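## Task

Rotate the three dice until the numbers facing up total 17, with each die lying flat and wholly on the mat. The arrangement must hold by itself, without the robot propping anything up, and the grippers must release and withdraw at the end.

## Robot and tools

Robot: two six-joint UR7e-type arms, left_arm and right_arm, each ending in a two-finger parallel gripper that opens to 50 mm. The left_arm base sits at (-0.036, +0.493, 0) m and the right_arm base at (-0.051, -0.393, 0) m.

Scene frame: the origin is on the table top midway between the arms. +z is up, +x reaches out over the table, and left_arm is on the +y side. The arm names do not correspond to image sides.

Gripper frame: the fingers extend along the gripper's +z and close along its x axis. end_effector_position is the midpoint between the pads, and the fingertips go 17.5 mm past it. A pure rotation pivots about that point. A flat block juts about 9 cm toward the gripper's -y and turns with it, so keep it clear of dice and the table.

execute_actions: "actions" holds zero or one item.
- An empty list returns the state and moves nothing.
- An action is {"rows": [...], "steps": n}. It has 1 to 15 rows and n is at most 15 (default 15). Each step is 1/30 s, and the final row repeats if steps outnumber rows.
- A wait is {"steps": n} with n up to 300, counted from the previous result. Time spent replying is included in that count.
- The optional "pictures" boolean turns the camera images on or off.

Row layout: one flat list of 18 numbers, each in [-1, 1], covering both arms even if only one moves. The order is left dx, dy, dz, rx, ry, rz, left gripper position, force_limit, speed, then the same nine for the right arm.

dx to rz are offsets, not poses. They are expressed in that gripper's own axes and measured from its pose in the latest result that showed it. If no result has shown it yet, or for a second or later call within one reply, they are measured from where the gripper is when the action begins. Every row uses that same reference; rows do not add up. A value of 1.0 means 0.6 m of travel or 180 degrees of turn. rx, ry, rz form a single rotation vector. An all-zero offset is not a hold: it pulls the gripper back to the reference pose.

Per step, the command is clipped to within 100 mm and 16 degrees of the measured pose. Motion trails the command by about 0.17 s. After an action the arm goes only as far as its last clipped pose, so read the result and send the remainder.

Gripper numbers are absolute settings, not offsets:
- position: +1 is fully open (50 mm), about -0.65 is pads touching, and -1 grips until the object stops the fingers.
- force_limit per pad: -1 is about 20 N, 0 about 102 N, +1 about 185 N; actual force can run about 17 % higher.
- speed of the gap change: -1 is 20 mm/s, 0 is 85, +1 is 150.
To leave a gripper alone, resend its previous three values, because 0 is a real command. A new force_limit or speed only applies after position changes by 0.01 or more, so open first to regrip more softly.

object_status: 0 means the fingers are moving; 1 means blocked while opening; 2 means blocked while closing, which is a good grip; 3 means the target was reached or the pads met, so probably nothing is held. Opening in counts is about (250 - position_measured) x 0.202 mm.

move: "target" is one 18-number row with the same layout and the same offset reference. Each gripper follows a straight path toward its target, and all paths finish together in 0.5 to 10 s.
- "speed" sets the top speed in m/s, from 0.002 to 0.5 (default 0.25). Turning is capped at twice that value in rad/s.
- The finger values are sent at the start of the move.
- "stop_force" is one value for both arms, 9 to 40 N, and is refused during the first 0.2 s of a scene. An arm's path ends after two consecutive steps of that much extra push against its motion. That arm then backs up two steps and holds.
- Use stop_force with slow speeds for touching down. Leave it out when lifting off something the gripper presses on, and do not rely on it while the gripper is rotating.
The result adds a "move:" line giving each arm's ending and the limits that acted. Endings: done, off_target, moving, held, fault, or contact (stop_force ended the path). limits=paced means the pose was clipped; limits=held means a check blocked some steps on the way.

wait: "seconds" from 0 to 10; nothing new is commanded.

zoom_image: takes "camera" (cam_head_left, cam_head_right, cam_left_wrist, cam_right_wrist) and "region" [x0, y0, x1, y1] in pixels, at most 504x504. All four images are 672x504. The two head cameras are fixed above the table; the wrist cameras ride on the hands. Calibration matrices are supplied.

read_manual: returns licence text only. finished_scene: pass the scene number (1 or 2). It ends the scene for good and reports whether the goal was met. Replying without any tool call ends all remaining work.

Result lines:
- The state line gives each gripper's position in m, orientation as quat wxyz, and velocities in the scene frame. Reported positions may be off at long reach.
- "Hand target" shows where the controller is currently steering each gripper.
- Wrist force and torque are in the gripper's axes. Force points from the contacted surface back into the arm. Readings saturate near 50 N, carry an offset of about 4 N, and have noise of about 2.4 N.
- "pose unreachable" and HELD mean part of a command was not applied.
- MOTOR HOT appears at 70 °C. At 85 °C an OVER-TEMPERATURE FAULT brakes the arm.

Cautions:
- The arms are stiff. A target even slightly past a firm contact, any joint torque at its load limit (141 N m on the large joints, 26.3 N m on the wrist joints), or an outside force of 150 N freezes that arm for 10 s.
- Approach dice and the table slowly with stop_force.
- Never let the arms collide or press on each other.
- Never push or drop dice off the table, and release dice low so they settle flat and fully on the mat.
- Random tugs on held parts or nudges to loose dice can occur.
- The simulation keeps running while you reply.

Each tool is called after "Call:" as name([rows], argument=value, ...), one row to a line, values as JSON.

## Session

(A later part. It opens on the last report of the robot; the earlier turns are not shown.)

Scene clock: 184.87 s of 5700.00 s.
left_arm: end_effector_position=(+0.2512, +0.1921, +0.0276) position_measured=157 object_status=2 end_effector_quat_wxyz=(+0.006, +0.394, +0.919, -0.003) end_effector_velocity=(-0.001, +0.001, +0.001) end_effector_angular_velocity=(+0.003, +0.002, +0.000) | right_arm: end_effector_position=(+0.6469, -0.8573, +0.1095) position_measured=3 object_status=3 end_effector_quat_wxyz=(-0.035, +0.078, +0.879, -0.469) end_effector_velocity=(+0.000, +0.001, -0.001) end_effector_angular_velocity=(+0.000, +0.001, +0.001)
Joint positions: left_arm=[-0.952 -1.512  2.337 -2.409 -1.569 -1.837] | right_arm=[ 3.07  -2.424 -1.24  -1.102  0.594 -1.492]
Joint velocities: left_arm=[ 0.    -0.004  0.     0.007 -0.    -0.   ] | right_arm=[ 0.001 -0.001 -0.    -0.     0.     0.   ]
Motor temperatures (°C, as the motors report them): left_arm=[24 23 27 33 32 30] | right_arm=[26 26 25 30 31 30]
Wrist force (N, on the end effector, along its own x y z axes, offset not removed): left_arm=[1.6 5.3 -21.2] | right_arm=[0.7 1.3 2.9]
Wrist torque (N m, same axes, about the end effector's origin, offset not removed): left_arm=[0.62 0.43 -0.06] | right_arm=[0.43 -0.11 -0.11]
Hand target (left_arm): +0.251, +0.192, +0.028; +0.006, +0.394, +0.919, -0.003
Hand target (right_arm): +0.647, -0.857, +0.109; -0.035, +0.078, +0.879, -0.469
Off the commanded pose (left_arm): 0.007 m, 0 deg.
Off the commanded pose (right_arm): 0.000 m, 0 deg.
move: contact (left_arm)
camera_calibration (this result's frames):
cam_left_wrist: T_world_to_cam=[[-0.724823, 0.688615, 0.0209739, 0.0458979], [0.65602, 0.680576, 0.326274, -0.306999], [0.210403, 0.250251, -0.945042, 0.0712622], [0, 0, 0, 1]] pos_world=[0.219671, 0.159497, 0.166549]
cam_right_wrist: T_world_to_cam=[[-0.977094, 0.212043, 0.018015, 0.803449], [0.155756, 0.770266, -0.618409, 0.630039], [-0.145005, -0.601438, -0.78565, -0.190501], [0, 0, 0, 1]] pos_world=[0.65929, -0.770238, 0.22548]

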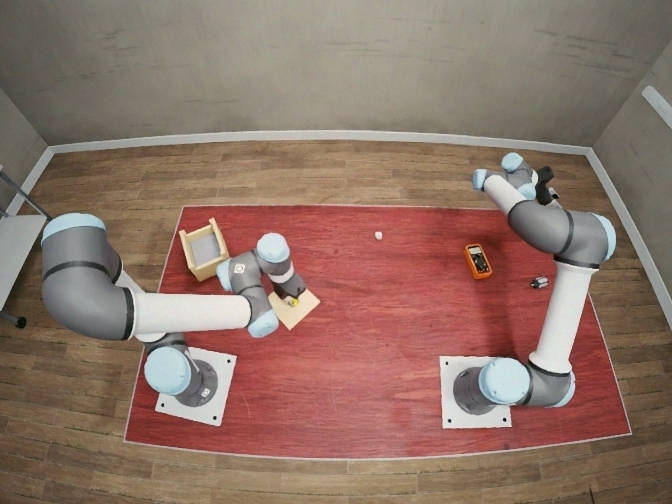

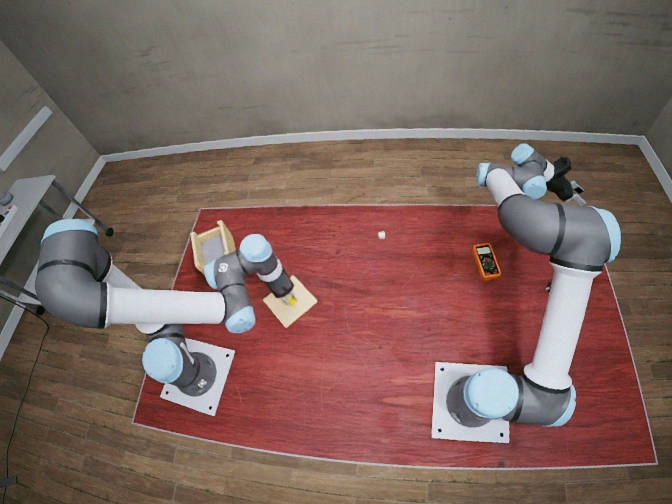

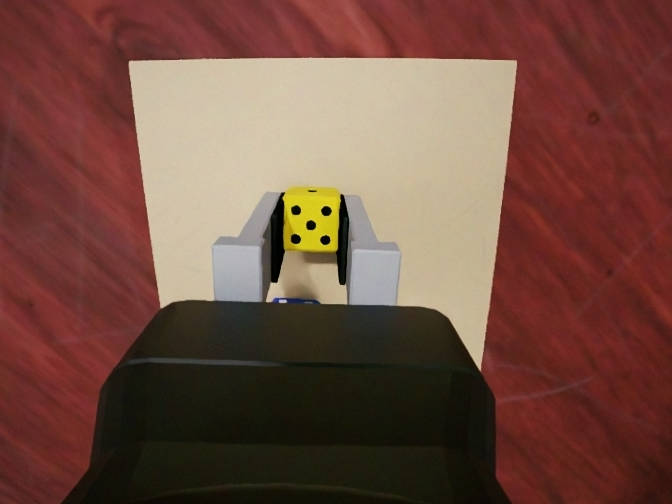

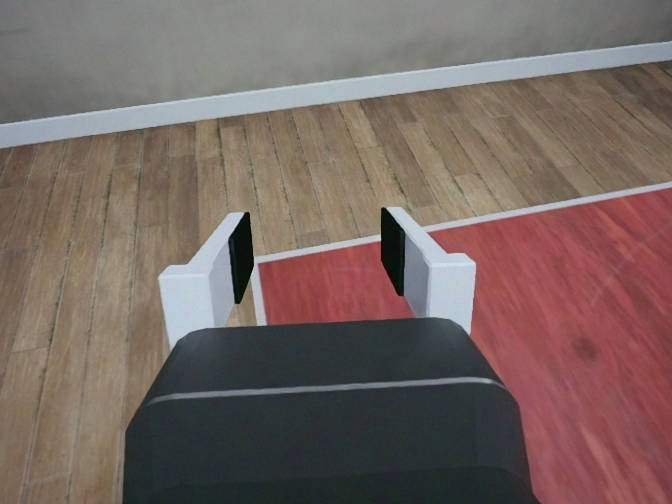

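Call:
move(target=[0,0,-0.001,0,0,0,1,-0.6,0,0,0,0,0,0,0,1,0,0], speed=0.01)

Call:
move(target=[0,0,-0.083,0,0,0,1,-0.6,0,0,0,0,0,0,0,1,0,0], speed=0.1)

Call:
move(target=[-0.697,-0.022,-0.06,0,0,-0.3,1,-0.6,0,0,0,0,0,0,0,1,0,0])

Scene clock: 197.20 s of 5700.00 s.
left_arm: end_effector_position=(+0.2512, +0.1921, +0.0281) position_measured=3 object_status=3 end_effector_quat_wxyz=(+0.006, +0.394, +0.919, -0.003) end_effector_velocity=(+0.000, +0.000, +0.000) end_effector_angular_velocity=(-0.001, -0.000, +0.000) | right_arm: end_effector_position=(+0.6469, -0.8573, +0.1095) position_measured=3 object_status=3 end_effector_quat_wxyz=(-0.035, +0.078, +0.879, -0.469) end_effector_velocity=(-0.000, -0.000, -0.000) end_effector_angular_velocity=(+0.000, -0.000, -0.000)
Joint positions: left_arm=[-0.952 -1.513  2.336 -2.407 -1.569 -1.837] | right_arm=[ 3.07  -2.424 -1.24  -1.102  0.594 -1.492]
Joint velocities: left_arm=[ 0.001 -0.001 -0.     0.    -0.     0.   ] | right_arm=[-0. -0. -0.  0.  0. -0.]
Motor temperatures (°C, as the motors report them): left_arm=[24 23 27 33 32 30] | right_arm=[26 26 25 30 31 30]
Wrist force (N, on the end effector, along its own x y z axes, offset not removed): left_arm=[-1.6 3.7 0.8] | right_arm=[0.9 4.0 1.2]
Wrist torque (N m, same axes, about the end effector's origin, offset not removed): left_arm=[0.66 0.29 -0.10] | right_arm=[0.80 -0.13 -0.14]
Hand target (left_arm): +0.251, +0.192, +0.028; +0.006, +0.394, +0.919, -0.003
Hand target (right_arm): +0.647, -0.857, +0.109; -0.035, +0.078, +0.879, -0.469
Off the commanded pose (left_arm): 0.000 m, 0 deg.
Off the commanded pose (right_arm): 0.000 m, 0 deg.
After step 90, 8.63 s passed at rest.
move: done
camera_calibration (this result's frames):
cam_left_wrist: T_world_to_cam=[[-0.724823, 0.688616, 0.020967, 0.0458814], [0.656018, 0.680578, 0.326272, -0.307191], [0.210406, 0.250244, -0.945043, 0.0718141], [0, 0, 0, 1]] pos_world=[0.219669, 0.159502, 0.167133]
cam_right_wrist: T_world_to_cam=[[-0.977094, 0.212042, 0.0180151, 0.803449], [0.155756, 0.770266, -0.618409, 0.630039], [-0.145005, -0.601438, -0.78565, -0.190501], [0, 0, 0, 1]] pos_world=[0.65929, -0.770238, 0.22548]

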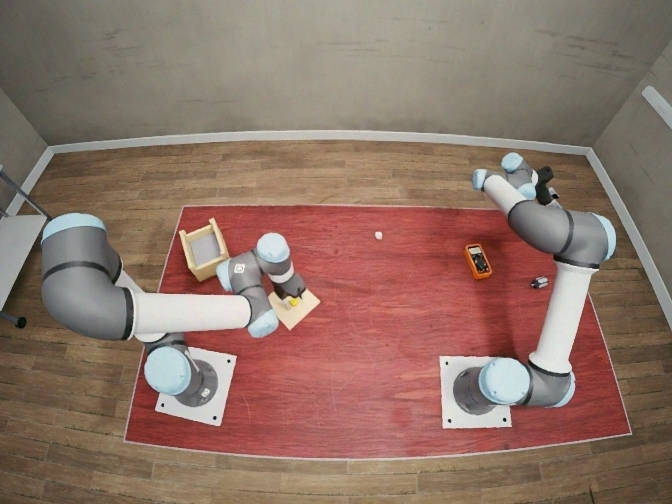

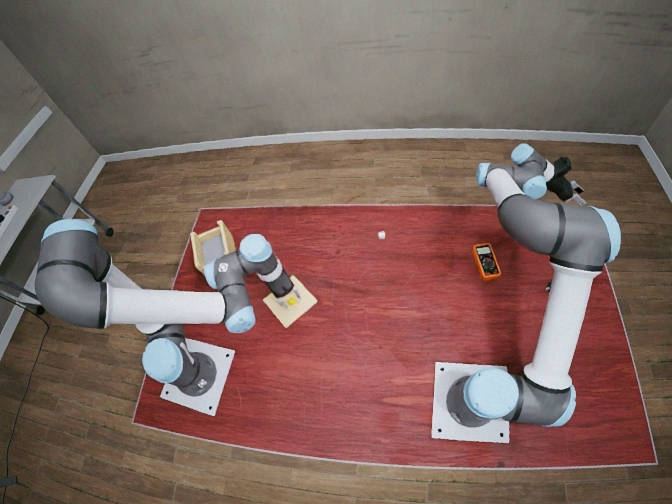

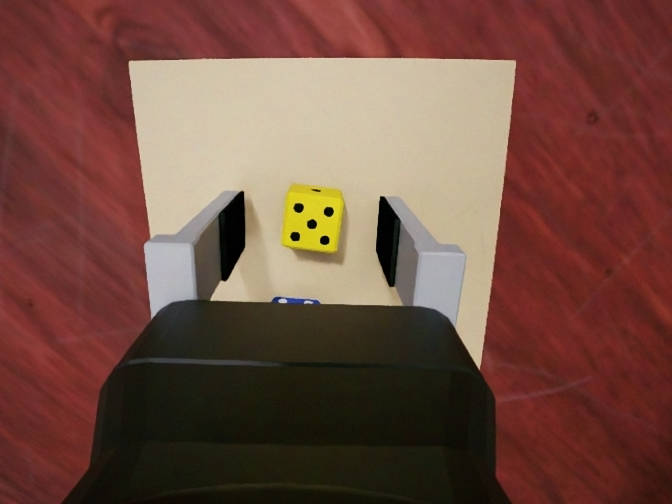

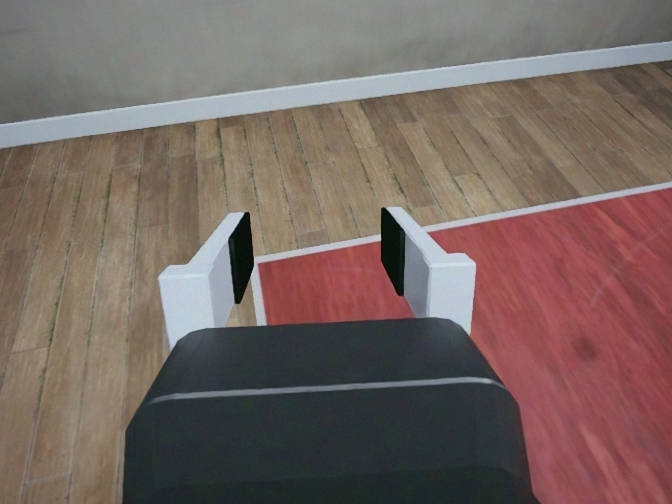

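Scene clock: 198.20 s of 5700.00 s.
left_arm: end_effector_position=(+0.2508, +0.1927, +0.0777) position_measured=3 object_status=3 end_effector_quat_wxyz=(+0.006, +0.394, +0.919, -0.003) end_effector_velocity=(-0.000, -0.000, +0.003) end_effector_angular_velocity=(-0.001, -0.000, +0.001) | right_arm: end_effector_position=(+0.6469, -0.8573, +0.1095) position_measured=3 object_status=3 end_effector_quat_wxyz=(-0.035, +0.078, +0.879, -0.469) end_effector_velocity=(-0.000, -0.001, +0.000) end_effector_angular_velocity=(-0.000, -0.000, -0.001)
Joint positions: left_arm=[-0.952 -1.621  2.273 -2.237 -1.569 -1.837] | right_arm=[ 3.07  -2.424 -1.24  -1.102  0.594 -1.492]
Joint velocities: left_arm=[-0.001 -0.006 -0.004  0.009 -0.    -0.001] | right_arm=[-0.001  0.    -0.     0.    -0.     0.   ]
Motor temperatures (°C, as the motors report them): left_arm=[24 23 27 33 32 30] | right_arm=[26 26 25 30 31 30]
Wrist force (N, on the end effector, along its own x y z axes, offset not removed): left_arm=[-2.3 4.2 0.7] | right_arm=[-0.1 1.2 -0.9]
Wrist torque (N m, same axes, about the end effector's origin, offset not removed): left_arm=[0.75 0.42 -0.06] | right_arm=[0.36 0.06 -0.14]
Hand target (left_arm): +0.251, +0.193, +0.078; +0.006, +0.394, +0.919, -0.003
Hand target (right_arm): +0.647, -0.857, +0.109; -0.035, +0.078, +0.879, -0.469
Off the commanded pose (left_arm): 0.000 m, 0 deg.
Off the commanded pose (right_arm): 0.000 m, 0 deg.
move: done
camera_calibration (this result's frames):
cam_left_wrist: T_world_to_cam=[[-0.724872, 0.688566, 0.0209003, 0.0441517], [0.655966, 0.680651, 0.326225, -0.323558], [0.210401, 0.250181, -0.945061, 0.118573], [0, 0, 0, 1]] pos_world=[0.2193, 0.160164, 0.216688]
cam_right_wrist: T_world_to_cam=[[-0.977094, 0.212042, 0.0180148, 0.803449], [0.155756, 0.770266, -0.618409, 0.630039], [-0.145005, -0.601438, -0.78565, -0.190501], [0, 0, 0, 1]] pos_world=[0.65929, -0.770238, 0.225481]

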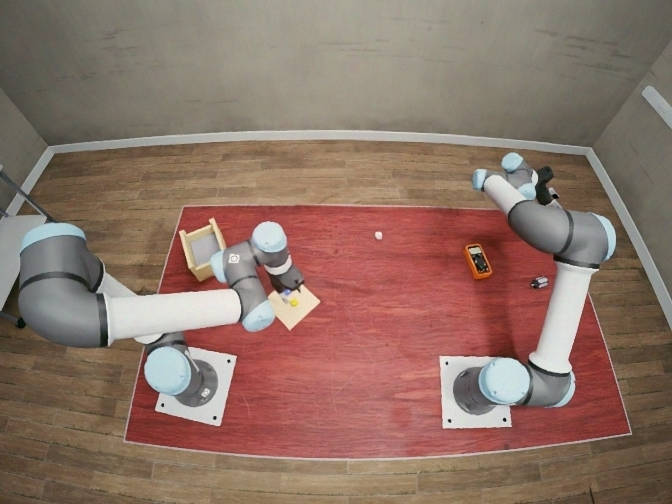

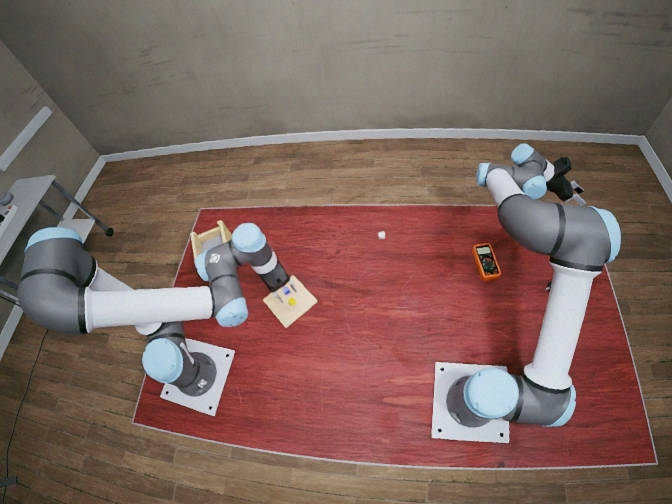

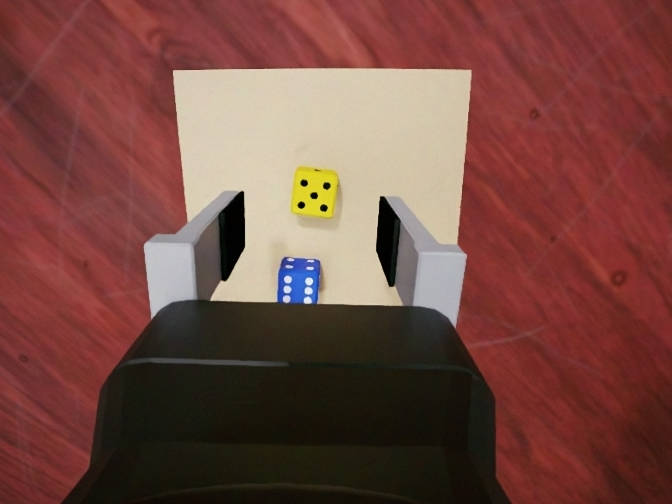

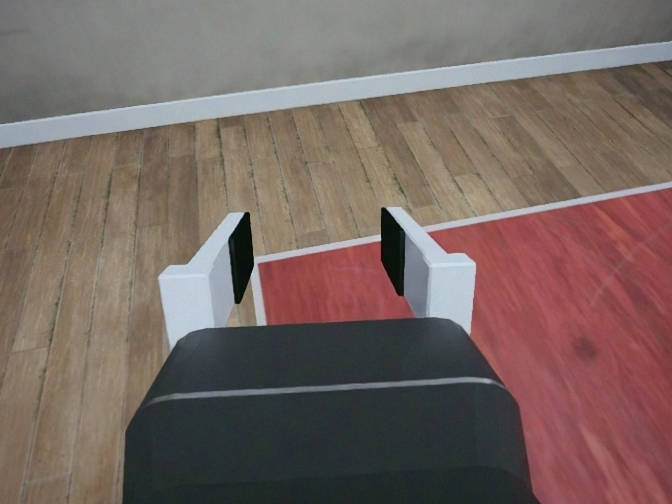

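Scene clock: 200.77 s of 5700.00 s.
left_arm: end_effector_position=(+0.5292, -0.1184, +0.1198) position_measured=3 object_status=3 end_effector_quat_wxyz=(+0.004, -0.066, +0.998, -0.006) end_effector_velocity=(+0.002, -0.001, +0.001) end_effector_angular_velocity=(+0.004, +0.003, +0.004) | right_arm: end_effector_position=(+0.6469, -0.8573, +0.1095) position_measured=3 object_status=3 end_effector_quat_wxyz=(-0.035, +0.078, +0.879, -0.469) end_effector_velocity=(+0.001, +0.001, -0.000) end_effector_angular_velocity=(+0.000, +0.001, +0.001)
Joint positions: left_arm=[-0.848 -0.752  0.911 -1.745 -1.57  -2.675] | right_arm=[ 3.07  -2.424 -1.24  -1.102  0.594 -1.492]
Joint velocities: left_arm=[ 0.001  0.01  -0.022  0.017 -0.001 -0.003] | right_arm=[ 0.001 -0.    -0.    -0.     0.    -0.   ]
Motor temperatures (°C, as the motors report them): left_arm=[24 23 27 33 32 30] | right_arm=[26 26 25 30 31 30]
Wrist force (N, on the end effector, along its own x y z axes, offset not removed): left_arm=[-2.7 2.6 1.2] | right_arm=[-0.1 -1.0 0.8]
Wrist torque (N m, same axes, about the end effector's origin, offset not removed): left_arm=[0.50 0.46 -0.13] | right_arm=[-0.17 0.04 -0.21]
Hand target (left_arm): +0.529, -0.119, +0.120; +0.004, -0.066, +0.998, -0.006
Hand target (right_arm): +0.647, -0.857, +0.109; -0.035, +0.078, +0.879, -0.469
Off the commanded pose (left_arm): 0.000 m, 0 deg.
Off the commanded pose (right_arm): 0.000 m, 0 deg.
move: done
camera_calibration (this result's frames):
cam_left_wrist: T_world_to_cam=[[-0.983068, -0.181048, 0.0282833, 0.492133], [-0.163058, 0.934718, 0.315777, 0.156645], [-0.0836076, 0.305818, -0.948412, 0.340263], [0, 0, 0, 1]] pos_world=[0.537791, -0.161378, 0.259326]
cam_right_wrist: T_world_to_cam=[[-0.977094, 0.212042, 0.0180149, 0.803449], [0.155756, 0.770266, -0.618409, 0.630039], [-0.145005, -0.601438, -0.78565, -0.190501], [0, 0, 0, 1]] pos_world=[0.65929, -0.770238, 0.22548]

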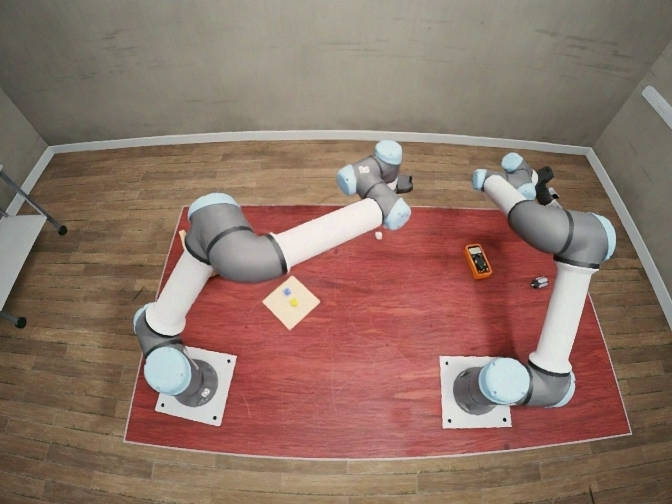

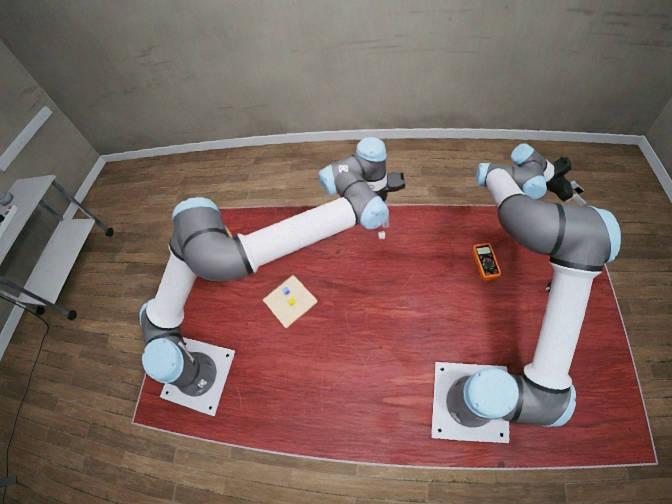

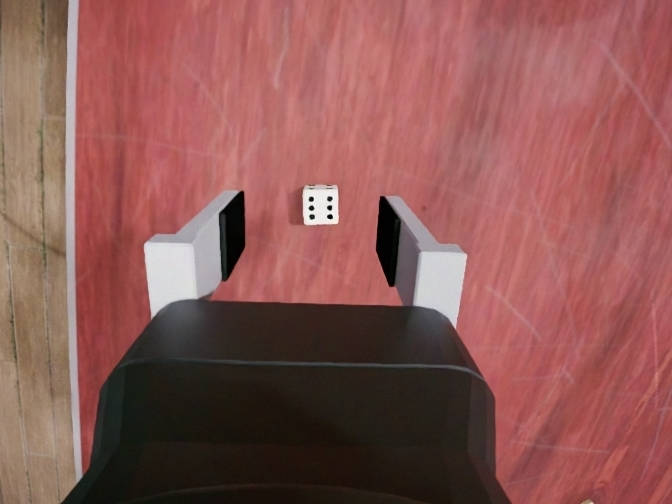

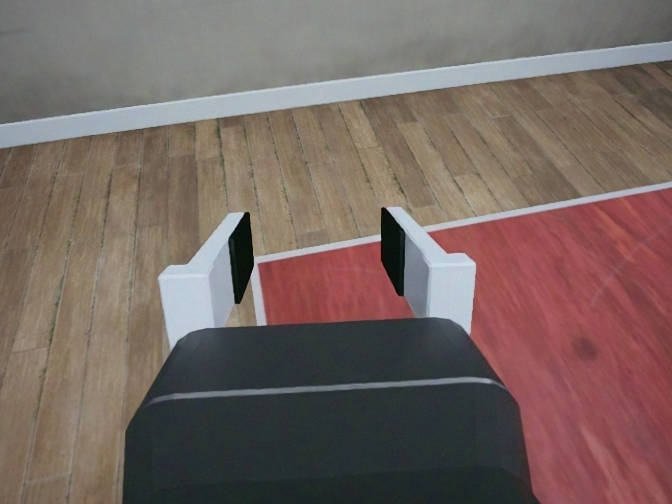

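Call:
move(target=[0.004,0.025,0.1,0,0,0,1,-0.6,0,0,0,0,0,0,0,1,0,0], speed=0.12)

Call:
move(target=[0,0,0.06,0,0,0,1,-0.6,0,0,0,0,0,0,0,1,0,0], speed=0.02, stop_force=10)

Scene clock: 211.03 s of 5700.00 s.
left_arm: end_effector_position=(+0.5254, -0.1047, +0.0599) position_measured=3 object_status=3 end_effector_quat_wxyz=(+0.004, -0.066, +0.998, -0.006) end_effector_velocity=(+0.000, +0.001, -0.002) end_effector_angular_velocity=(-0.002, -0.001, +0.000) | right_arm: end_effector_position=(+0.6469, -0.8573, +0.1095) position_measured=3 object_status=3 end_effector_quat_wxyz=(-0.035, +0.078, +0.879, -0.469) end_effector_velocity=(+0.001, +0.002, -0.000) end_effector_angular_velocity=(-0.000, +0.000, +0.003)
Joint positions: left_arm=[-0.842 -0.747  1.06  -1.898 -1.57  -2.669] | right_arm=[ 3.07  -2.424 -1.24  -1.102  0.594 -1.492]
Joint velocities: left_arm=[ 0.001 -0.     0.006 -0.008  0.     0.001] | right_arm=[ 0.003 -0.    -0.    -0.    -0.     0.   ]
Motor temperatures (°C, as the motors report them): left_arm=[24 23 27 33 32 30] | right_arm=[26 26 25 30 31 30]
Wrist force (N, on the end effector, along its own x y z axes, offset not removed): left_arm=[-3.2 3.1 0.6] | right_arm=[1.6 2.4 -2.0]
Wrist torque (N m, same axes, about the end effector's origin, offset not removed): left_arm=[0.56 0.63 -0.10] | right_arm=[0.49 -0.34 -0.20]
Hand target (left_arm): +0.525, -0.105, +0.060; +0.004, -0.066, +0.998, -0.006
Hand target (right_arm): +0.647, -0.857, +0.109; -0.035, +0.078, +0.879, -0.469
Off the commanded pose (left_arm): 0.000 m, 0 deg.
Off the commanded pose (right_arm): 0.000 m, 0 deg.
After step 90, 6.27 s passed at rest.
move: done
camera_calibration (this result's frames):
cam_left_wrist: T_world_to_cam=[[-0.983063, -0.181043, 0.0284897, 0.49252], [-0.162987, 0.934717, 0.315816, 0.162092], [-0.083806, 0.305823, -0.948393, 0.279004], [0, 0, 0, 1]] pos_world=[0.533979, -0.147669, 0.199382]
cam_right_wrist: T_world_to_cam=[[-0.977094, 0.212043, 0.0180149, 0.803449], [0.155756, 0.770266, -0.618409, 0.630039], [-0.145005, -0.601438, -0.78565, -0.190501], [0, 0, 0, 1]] pos_world=[0.65929, -0.770238, 0.22548]

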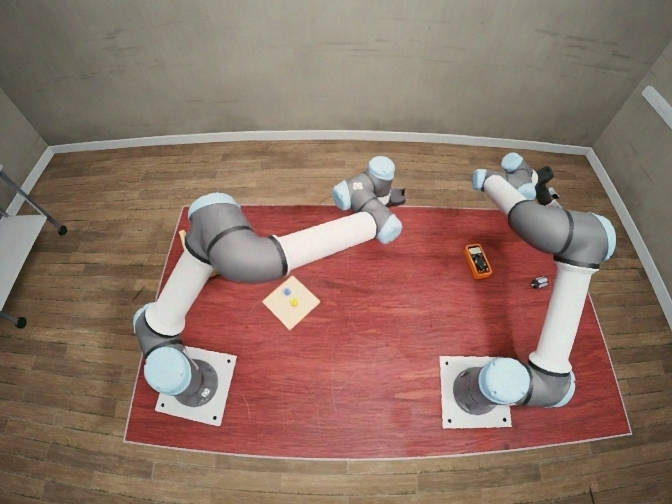

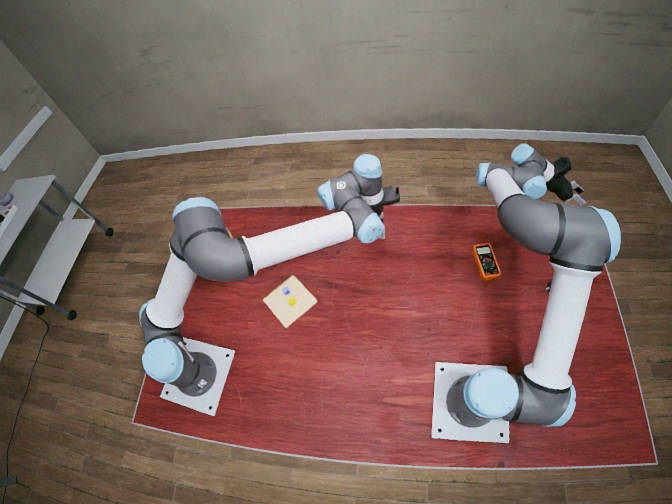

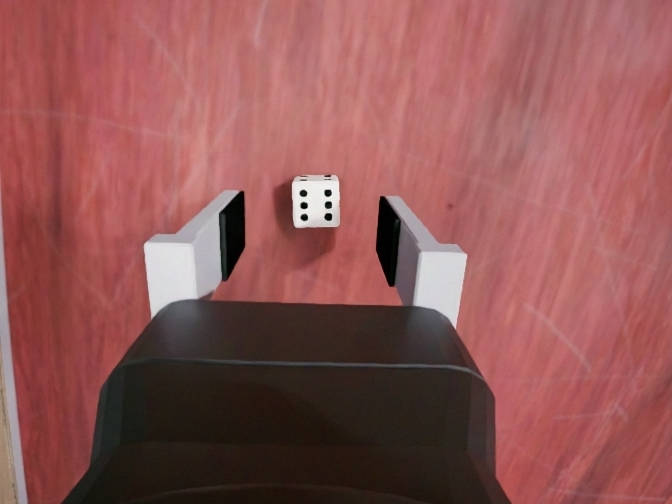

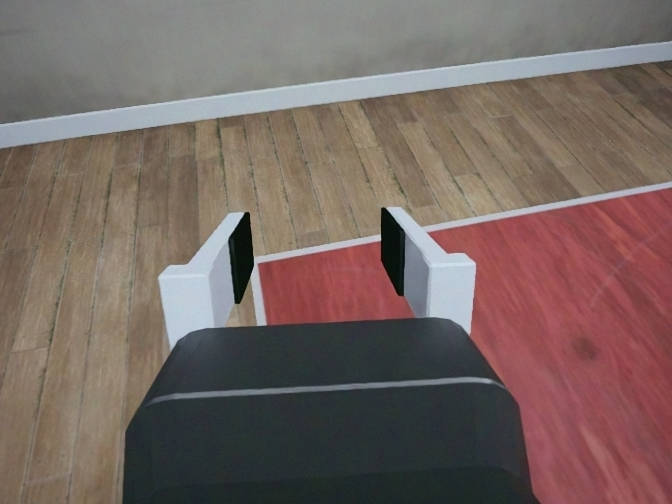

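Scene clock: 213.13 s of 5700.00 s.
left_arm: end_effector_position=(+0.5257, -0.1052, +0.0242) position_measured=3 object_status=3 end_effector_quat_wxyz=(+0.004, -0.066, +0.998, -0.006) end_effector_velocity=(+0.000, -0.000, -0.002) end_effector_angular_velocity=(-0.000, -0.000, +0.000) | right_arm: end_effector_position=(+0.6469, -0.8573, +0.1095) position_measured=3 object_status=3 end_effector_quat_wxyz=(-0.035, +0.078, +0.879, -0.469) end_effector_velocity=(-0.000, -0.001, -0.000) end_effector_angular_velocity=(-0.000, +0.000, -0.001)
Joint positions: left_arm=[-0.842 -0.713  1.094 -1.966 -1.57  -2.669] | right_arm=[ 3.07  -2.424 -1.24  -1.102  0.594 -1.492]
Joint velocities: left_arm=[-0.     0.002  0.002 -0.005 -0.    -0.001] | right_arm=[-0.001 -0.     0.    -0.    -0.     0.   ]
Motor temperatures (°C, as the motors report them): left_arm=[24 23 27 33 32 30] | right_arm=[26 26 25 30 31 30]
Wrist force (N, on the end effector, along its own x y z axes, offset not removed): left_arm=[-1.3 3.4 1.6] | right_arm=[-0.6 0.7 -0.6]
Wrist torque (N m, same axes, about the end effector's origin, offset not removed): left_arm=[0.63 0.28 -0.17] | right_arm=[0.20 -0.09 -0.20]
Hand target (left_arm): +0.526, -0.105, +0.024; +0.004, -0.066, +0.998, -0.006
Hand target (right_arm): +0.647, -0.857, +0.109; -0.035, +0.078, +0.879, -0.469
Off the commanded pose (left_arm): 0.000 m, 0 deg.
Off the commanded pose (right_arm): 0.000 m, 0 deg.
move: done
camera_calibration (this result's frames):
cam_left_wrist: T_world_to_cam=[[-0.983062, -0.181044, 0.0284949, 0.493771], [-0.162985, 0.934713, 0.315827, 0.173856], [-0.0838129, 0.305833, -0.948389, 0.245269], [0, 0, 0, 1]] pos_world=[0.5343, -0.148123, 0.163633]
cam_right_wrist: T_world_to_cam=[[-0.977094, 0.212043, 0.0180149, 0.803449], [0.155756, 0.770266, -0.618409, 0.630039], [-0.145005, -0.601438, -0.78565, -0.190501], [0, 0, 0, 1]] pos_world=[0.65929, -0.770238, 0.22548]

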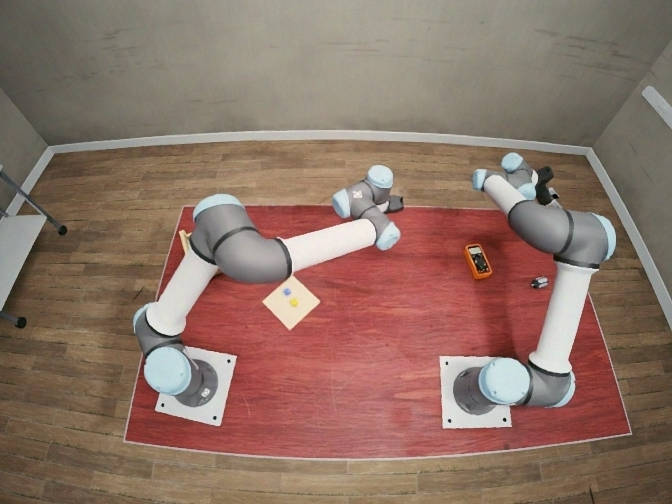

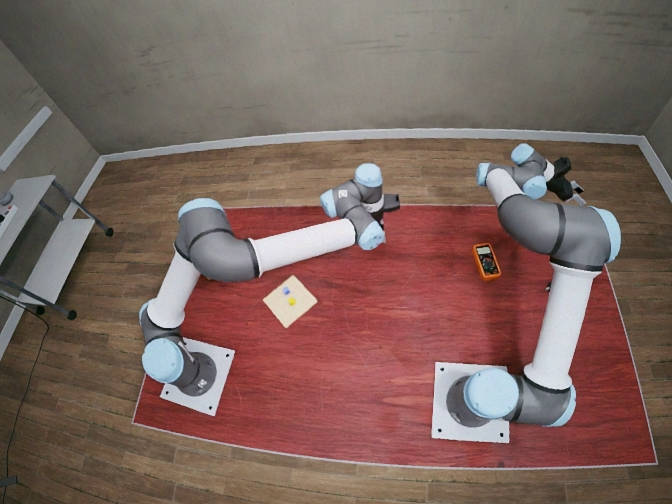

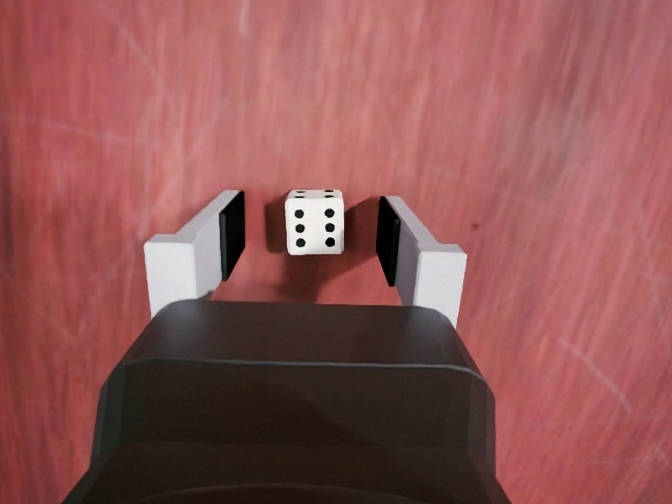

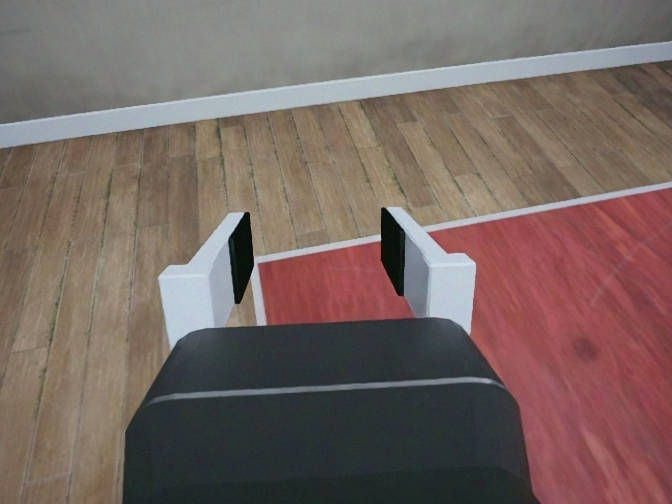

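Call:
move(target=[0,0,0,0,0,0,-1,-0.6,0,0,0,0,0,0,0,1,0,0])

Call:
move(target=[0,0,-0.083,0,0,0,-1,-0.6,0,0,0,0,0,0,0,1,0,0], speed=0.1)

Call:
move(target=[0.435,0.517,0,0,0,0.3,-1,-0.6,0,0,0,0,0,0,0,1,0,0])

Scene clock: 224.33 s of 5700.00 s.
left_arm: end_effector_position=(+0.5257, -0.1052, +0.0241) position_measured=157 object_status=2 end_effector_quat_wxyz=(+0.004, -0.066, +0.998, -0.006) end_effector_velocity=(+0.000, +0.000, +0.000) end_effector_angular_velocity=(-0.000, -0.000, +0.001) | right_arm: end_effector_position=(+0.6469, -0.8573, +0.1095) position_measured=3 object_status=3 end_effector_quat_wxyz=(-0.035, +0.078, +0.879, -0.469) end_effector_velocity=(+0.000, +0.000, +0.000) end_effector_angular_velocity=(-0.000, -0.001, +0.000)
Joint positions: left_arm=[-0.842 -0.713  1.094 -1.966 -1.57  -2.669] | right_arm=[ 3.07  -2.424 -1.24  -1.102  0.594 -1.492]
Joint velocities: left_arm=[ 0. -0. -0.  0.  0. -0.] | right_arm=[ 0.001  0.     0.    -0.    -0.     0.   ]
Motor temperatures (°C, as the motors report them): left_arm=[24 23 27 33 32 30] | right_arm=[26 27 25 30 31 30]
Wrist force (N, on the end effector, along its own x y z axes, offset not removed): left_arm=[-2.0 2.8 2.6] | right_arm=[2.3 2.5 -1.4]
Wrist torque (N m, same axes, about the end effector's origin, offset not removed): left_arm=[0.57 0.35 -0.16] | right_arm=[0.54 -0.37 -0.08]
Hand target (left_arm): +0.526, -0.105, +0.024; +0.004, -0.066, +0.998, -0.006
Hand target (right_arm): +0.647, -0.857, +0.109; -0.035, +0.078, +0.879, -0.469
Off the commanded pose (left_arm): 0.000 m, 0 deg.
Off the commanded pose (right_arm): 0.000 m, 0 deg.
After step 90, 7.50 s passed at rest.
move: done
camera_calibration (this result's frames):
cam_left_wrist: T_world_to_cam=[[-0.983061, -0.181045, 0.0285141, 0.493763], [-0.162977, 0.934701, 0.315867, 0.173845], [-0.0838383, 0.30587, -0.948375, 0.245248], [0, 0, 0, 1]] pos_world=[0.534293, -0.148114, 0.163596]
cam_right_wrist: T_world_to_cam=[[-0.977094, 0.212043, 0.0180149, 0.803449], [0.155756, 0.770266, -0.618409, 0.630039], [-0.145005, -0.601438, -0.78565, -0.190501], [0, 0, 0, 1]] pos_world=[0.65929, -0.770238, 0.225481]

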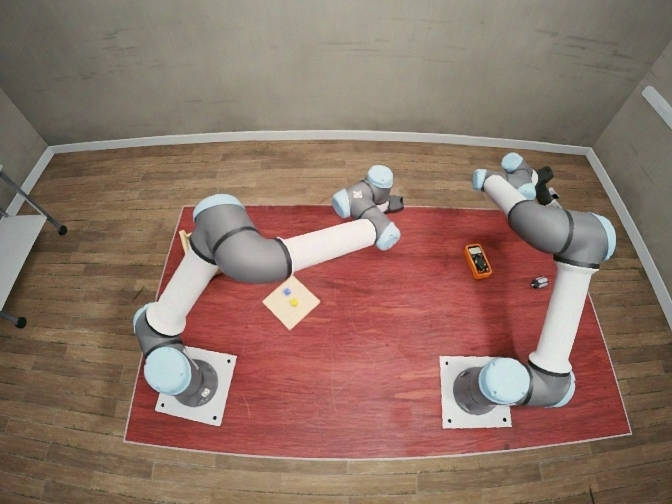

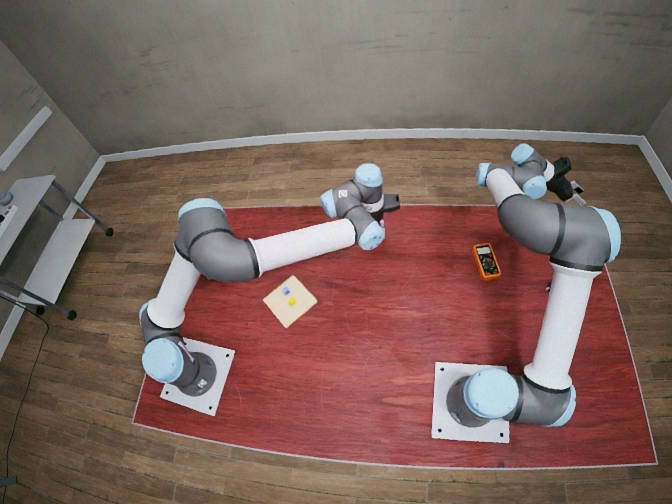

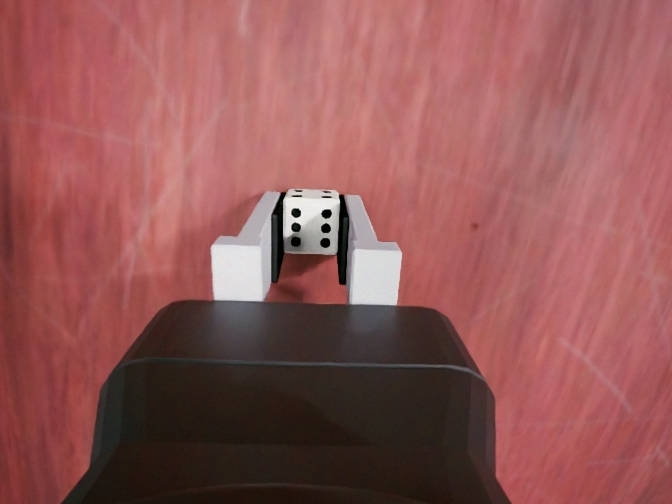

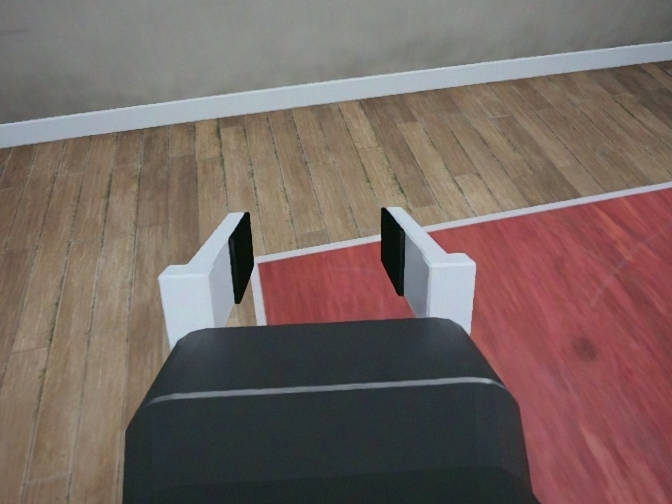

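Scene clock: 225.33 s of 5700.00 s.
left_arm: end_effector_position=(+0.5253, -0.1045, +0.0737) position_measured=157 object_status=2 end_effector_quat_wxyz=(+0.004, -0.066, +0.998, -0.006) end_effector_velocity=(+0.000, -0.000, +0.003) end_effector_angular_velocity=(-0.001, -0.001, -0.000) | right_arm: end_effector_position=(+0.6469, -0.8573, +0.1095) position_measured=3 object_status=3 end_effector_quat_wxyz=(-0.035, +0.078, +0.879, -0.469) end_effector_velocity=(-0.000, -0.000, -0.000) end_effector_angular_velocity=(+0.001, +0.000, -0.000)
Joint positions: left_arm=[-0.842 -0.759  1.044 -1.871 -1.57  -2.669] | right_arm=[ 3.07  -2.424 -1.24  -1.102  0.594 -1.492]
Joint velocities: left_arm=[-0.    -0.003 -0.003  0.004 -0.    -0.   ] | right_arm=[-0.001 -0.     0.    -0.     0.001 -0.   ]
Motor temperatures (°C, as the motors report them): left_arm=[24 23 27 33 32 30] | right_arm=[26 27 25 30 31 30]
Wrist force (N, on the end effector, along its own x y z axes, offset not removed): left_arm=[-1.2 3.8 1.2] | right_arm=[-0.9 1.6 0.1]
Wrist torque (N m, same axes, about the end effector's origin, offset not removed): left_arm=[0.68 0.24 -0.11] | right_arm=[0.37 0.08 -0.12]
Hand target (left_arm): +0.525, -0.105, +0.074; +0.004, -0.066, +0.998, -0.006
Hand target (right_arm): +0.647, -0.857, +0.109; -0.035, +0.078, +0.879, -0.469
Off the commanded pose (left_arm): 0.000 m, 0 deg.
Off the commanded pose (right_arm): 0.000 m, 0 deg.
move: done
camera_calibration (this result's frames):
cam_left_wrist: T_world_to_cam=[[-0.983062, -0.181044, 0.0285006, 0.492035], [-0.162983, 0.93471, 0.315839, 0.157528], [-0.0838206, 0.305844, -0.948385, 0.292018], [0, 0, 0, 1]] pos_world=[0.533852, -0.147475, 0.213169]
cam_right_wrist: T_world_to_cam=[[-0.977094, 0.212042, 0.0180149, 0.803449], [0.155756, 0.770266, -0.618409, 0.630039], [-0.145005, -0.601438, -0.78565, -0.190501], [0, 0, 0, 1]] pos_world=[0.65929, -0.770238, 0.225481]

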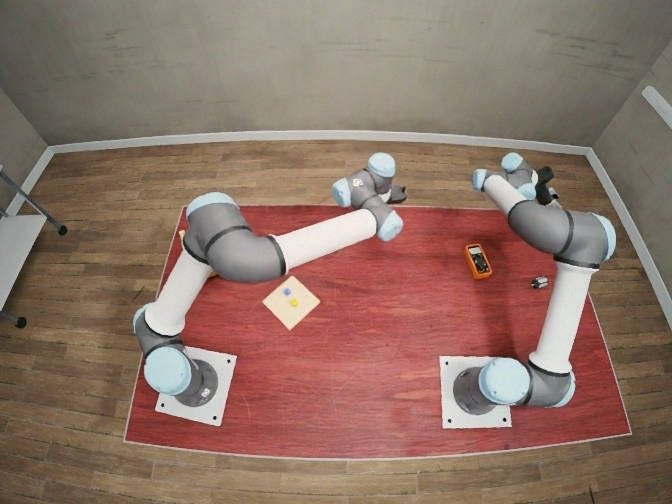

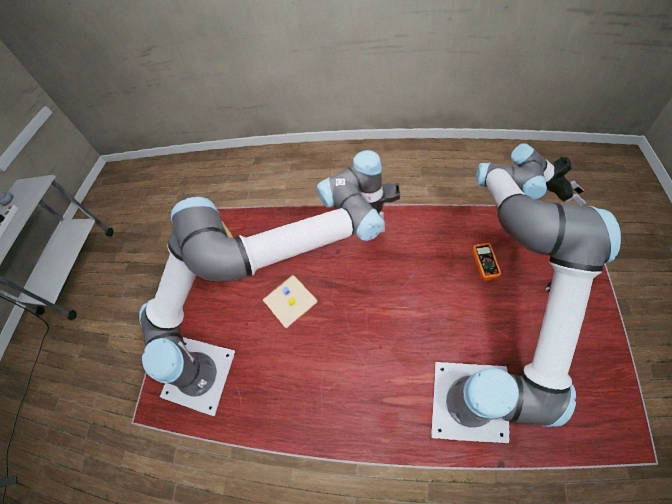

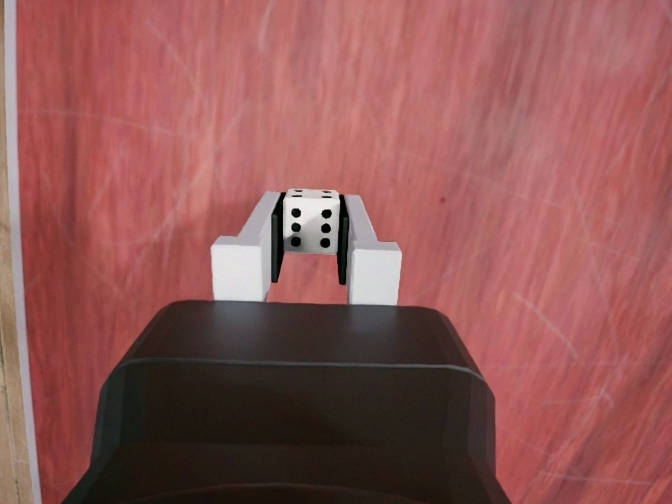

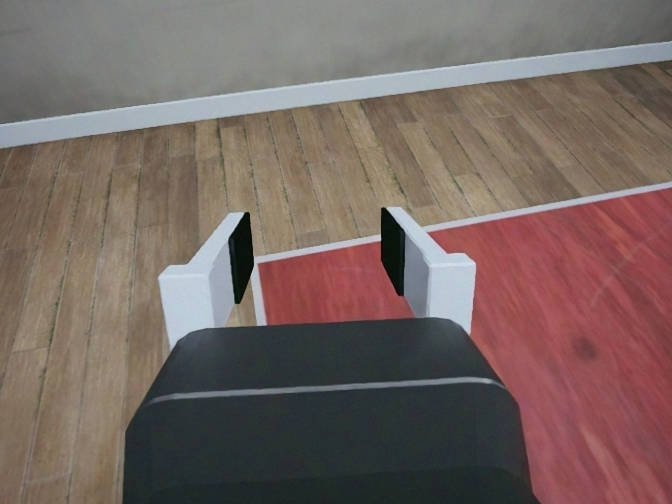

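Scene clock: 227.87 s of 5700.00 s.
left_arm: end_effector_position=(+0.2258, +0.1682, +0.0675) position_measured=157 object_status=2 end_effector_quat_wxyz=(+0.006, +0.394, +0.919, -0.004) end_effector_velocity=(-0.001, +0.001, +0.001) end_effector_angular_velocity=(-0.002, -0.001, -0.003) | right_arm: end_effector_position=(+0.6469, -0.8573, +0.1095) position_measured=3 object_status=3 end_effector_quat_wxyz=(-0.035, +0.078, +0.879, -0.469) end_effector_velocity=(-0.000, -0.000, +0.000) end_effector_angular_velocity=(+0.000, -0.000, -0.000)
Joint positions: left_arm=[-1.038 -1.602  2.289 -2.272 -1.567 -1.923] | right_arm=[ 3.07  -2.424 -1.24  -1.102  0.594 -1.492]
Joint velocities: left_arm=[-0.002 -0.008  0.005  0.001  0.     0.   ] | right_arm=[-0.  0.  0. -0.  0.  0.]
Motor temperatures (°C, as the motors report them): left_arm=[24 23 27 33 32 30] | right_arm=[26 27 25 30 31 30]
Wrist force (N, on the end effector, along its own x y z axes, offset not removed): left_arm=[-1.9 3.3 1.7] | right_arm=[1.5 2.7 -0.7]
Wrist torque (N m, same axes, about the end effector's origin, offset not removed): left_arm=[0.61 0.35 -0.10] | right_arm=[0.57 -0.30 -0.05]
Hand target (left_arm): +0.226, +0.168, +0.068; +0.006, +0.394, +0.919, -0.004
Hand target (right_arm): +0.647, -0.857, +0.109; -0.035, +0.078, +0.879, -0.469
Off the commanded pose (left_arm): 0.000 m, 0 deg.
Off the commanded pose (right_arm): 0.000 m, 0 deg.
move: done
camera_calibration (this result's frames):
cam_left_wrist: T_world_to_cam=[[-0.724929, 0.688521, 0.0204146, 0.0431456], [0.655805, 0.68081, 0.326217, -0.287126], [0.210709, 0.249872, -0.945074, 0.120347], [0, 0, 0, 1]] pos_world=[0.194218, 0.1357, 0.206522]
cam_right_wrist: T_world_to_cam=[[-0.977094, 0.212042, 0.0180153, 0.803449], [0.155756, 0.770267, -0.618409, 0.630039], [-0.145005, -0.601438, -0.78565, -0.190501], [0, 0, 0, 1]] pos_world=[0.65929, -0.770238, 0.22548]

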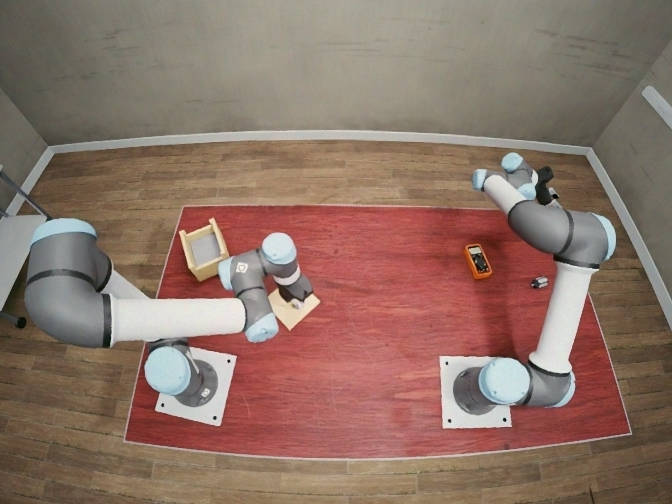

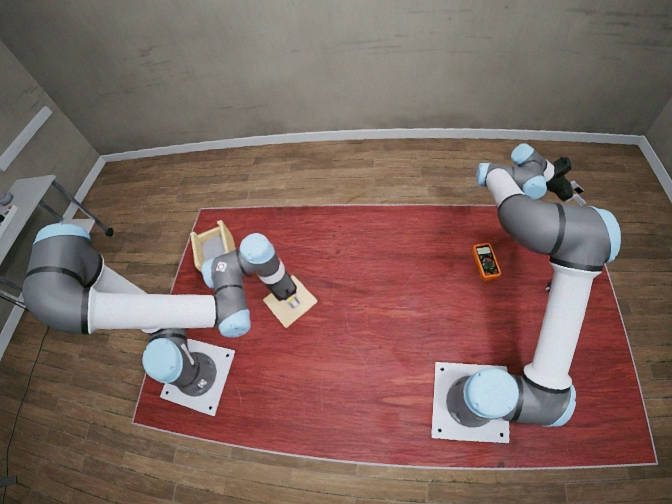

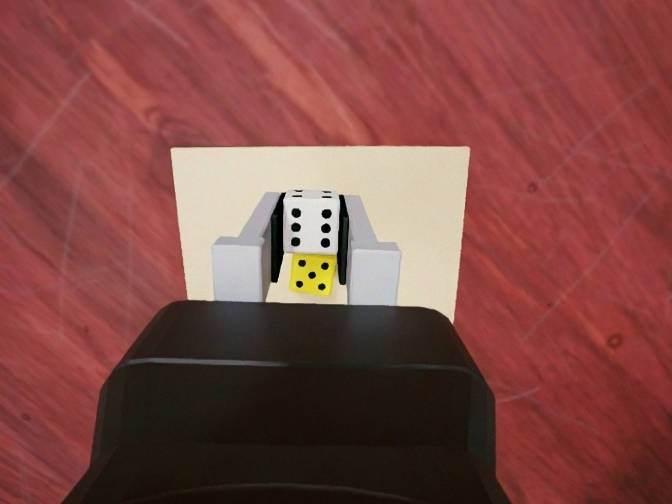

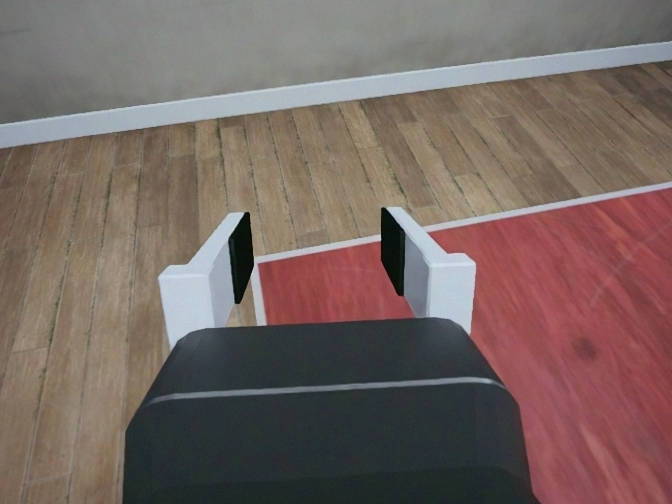

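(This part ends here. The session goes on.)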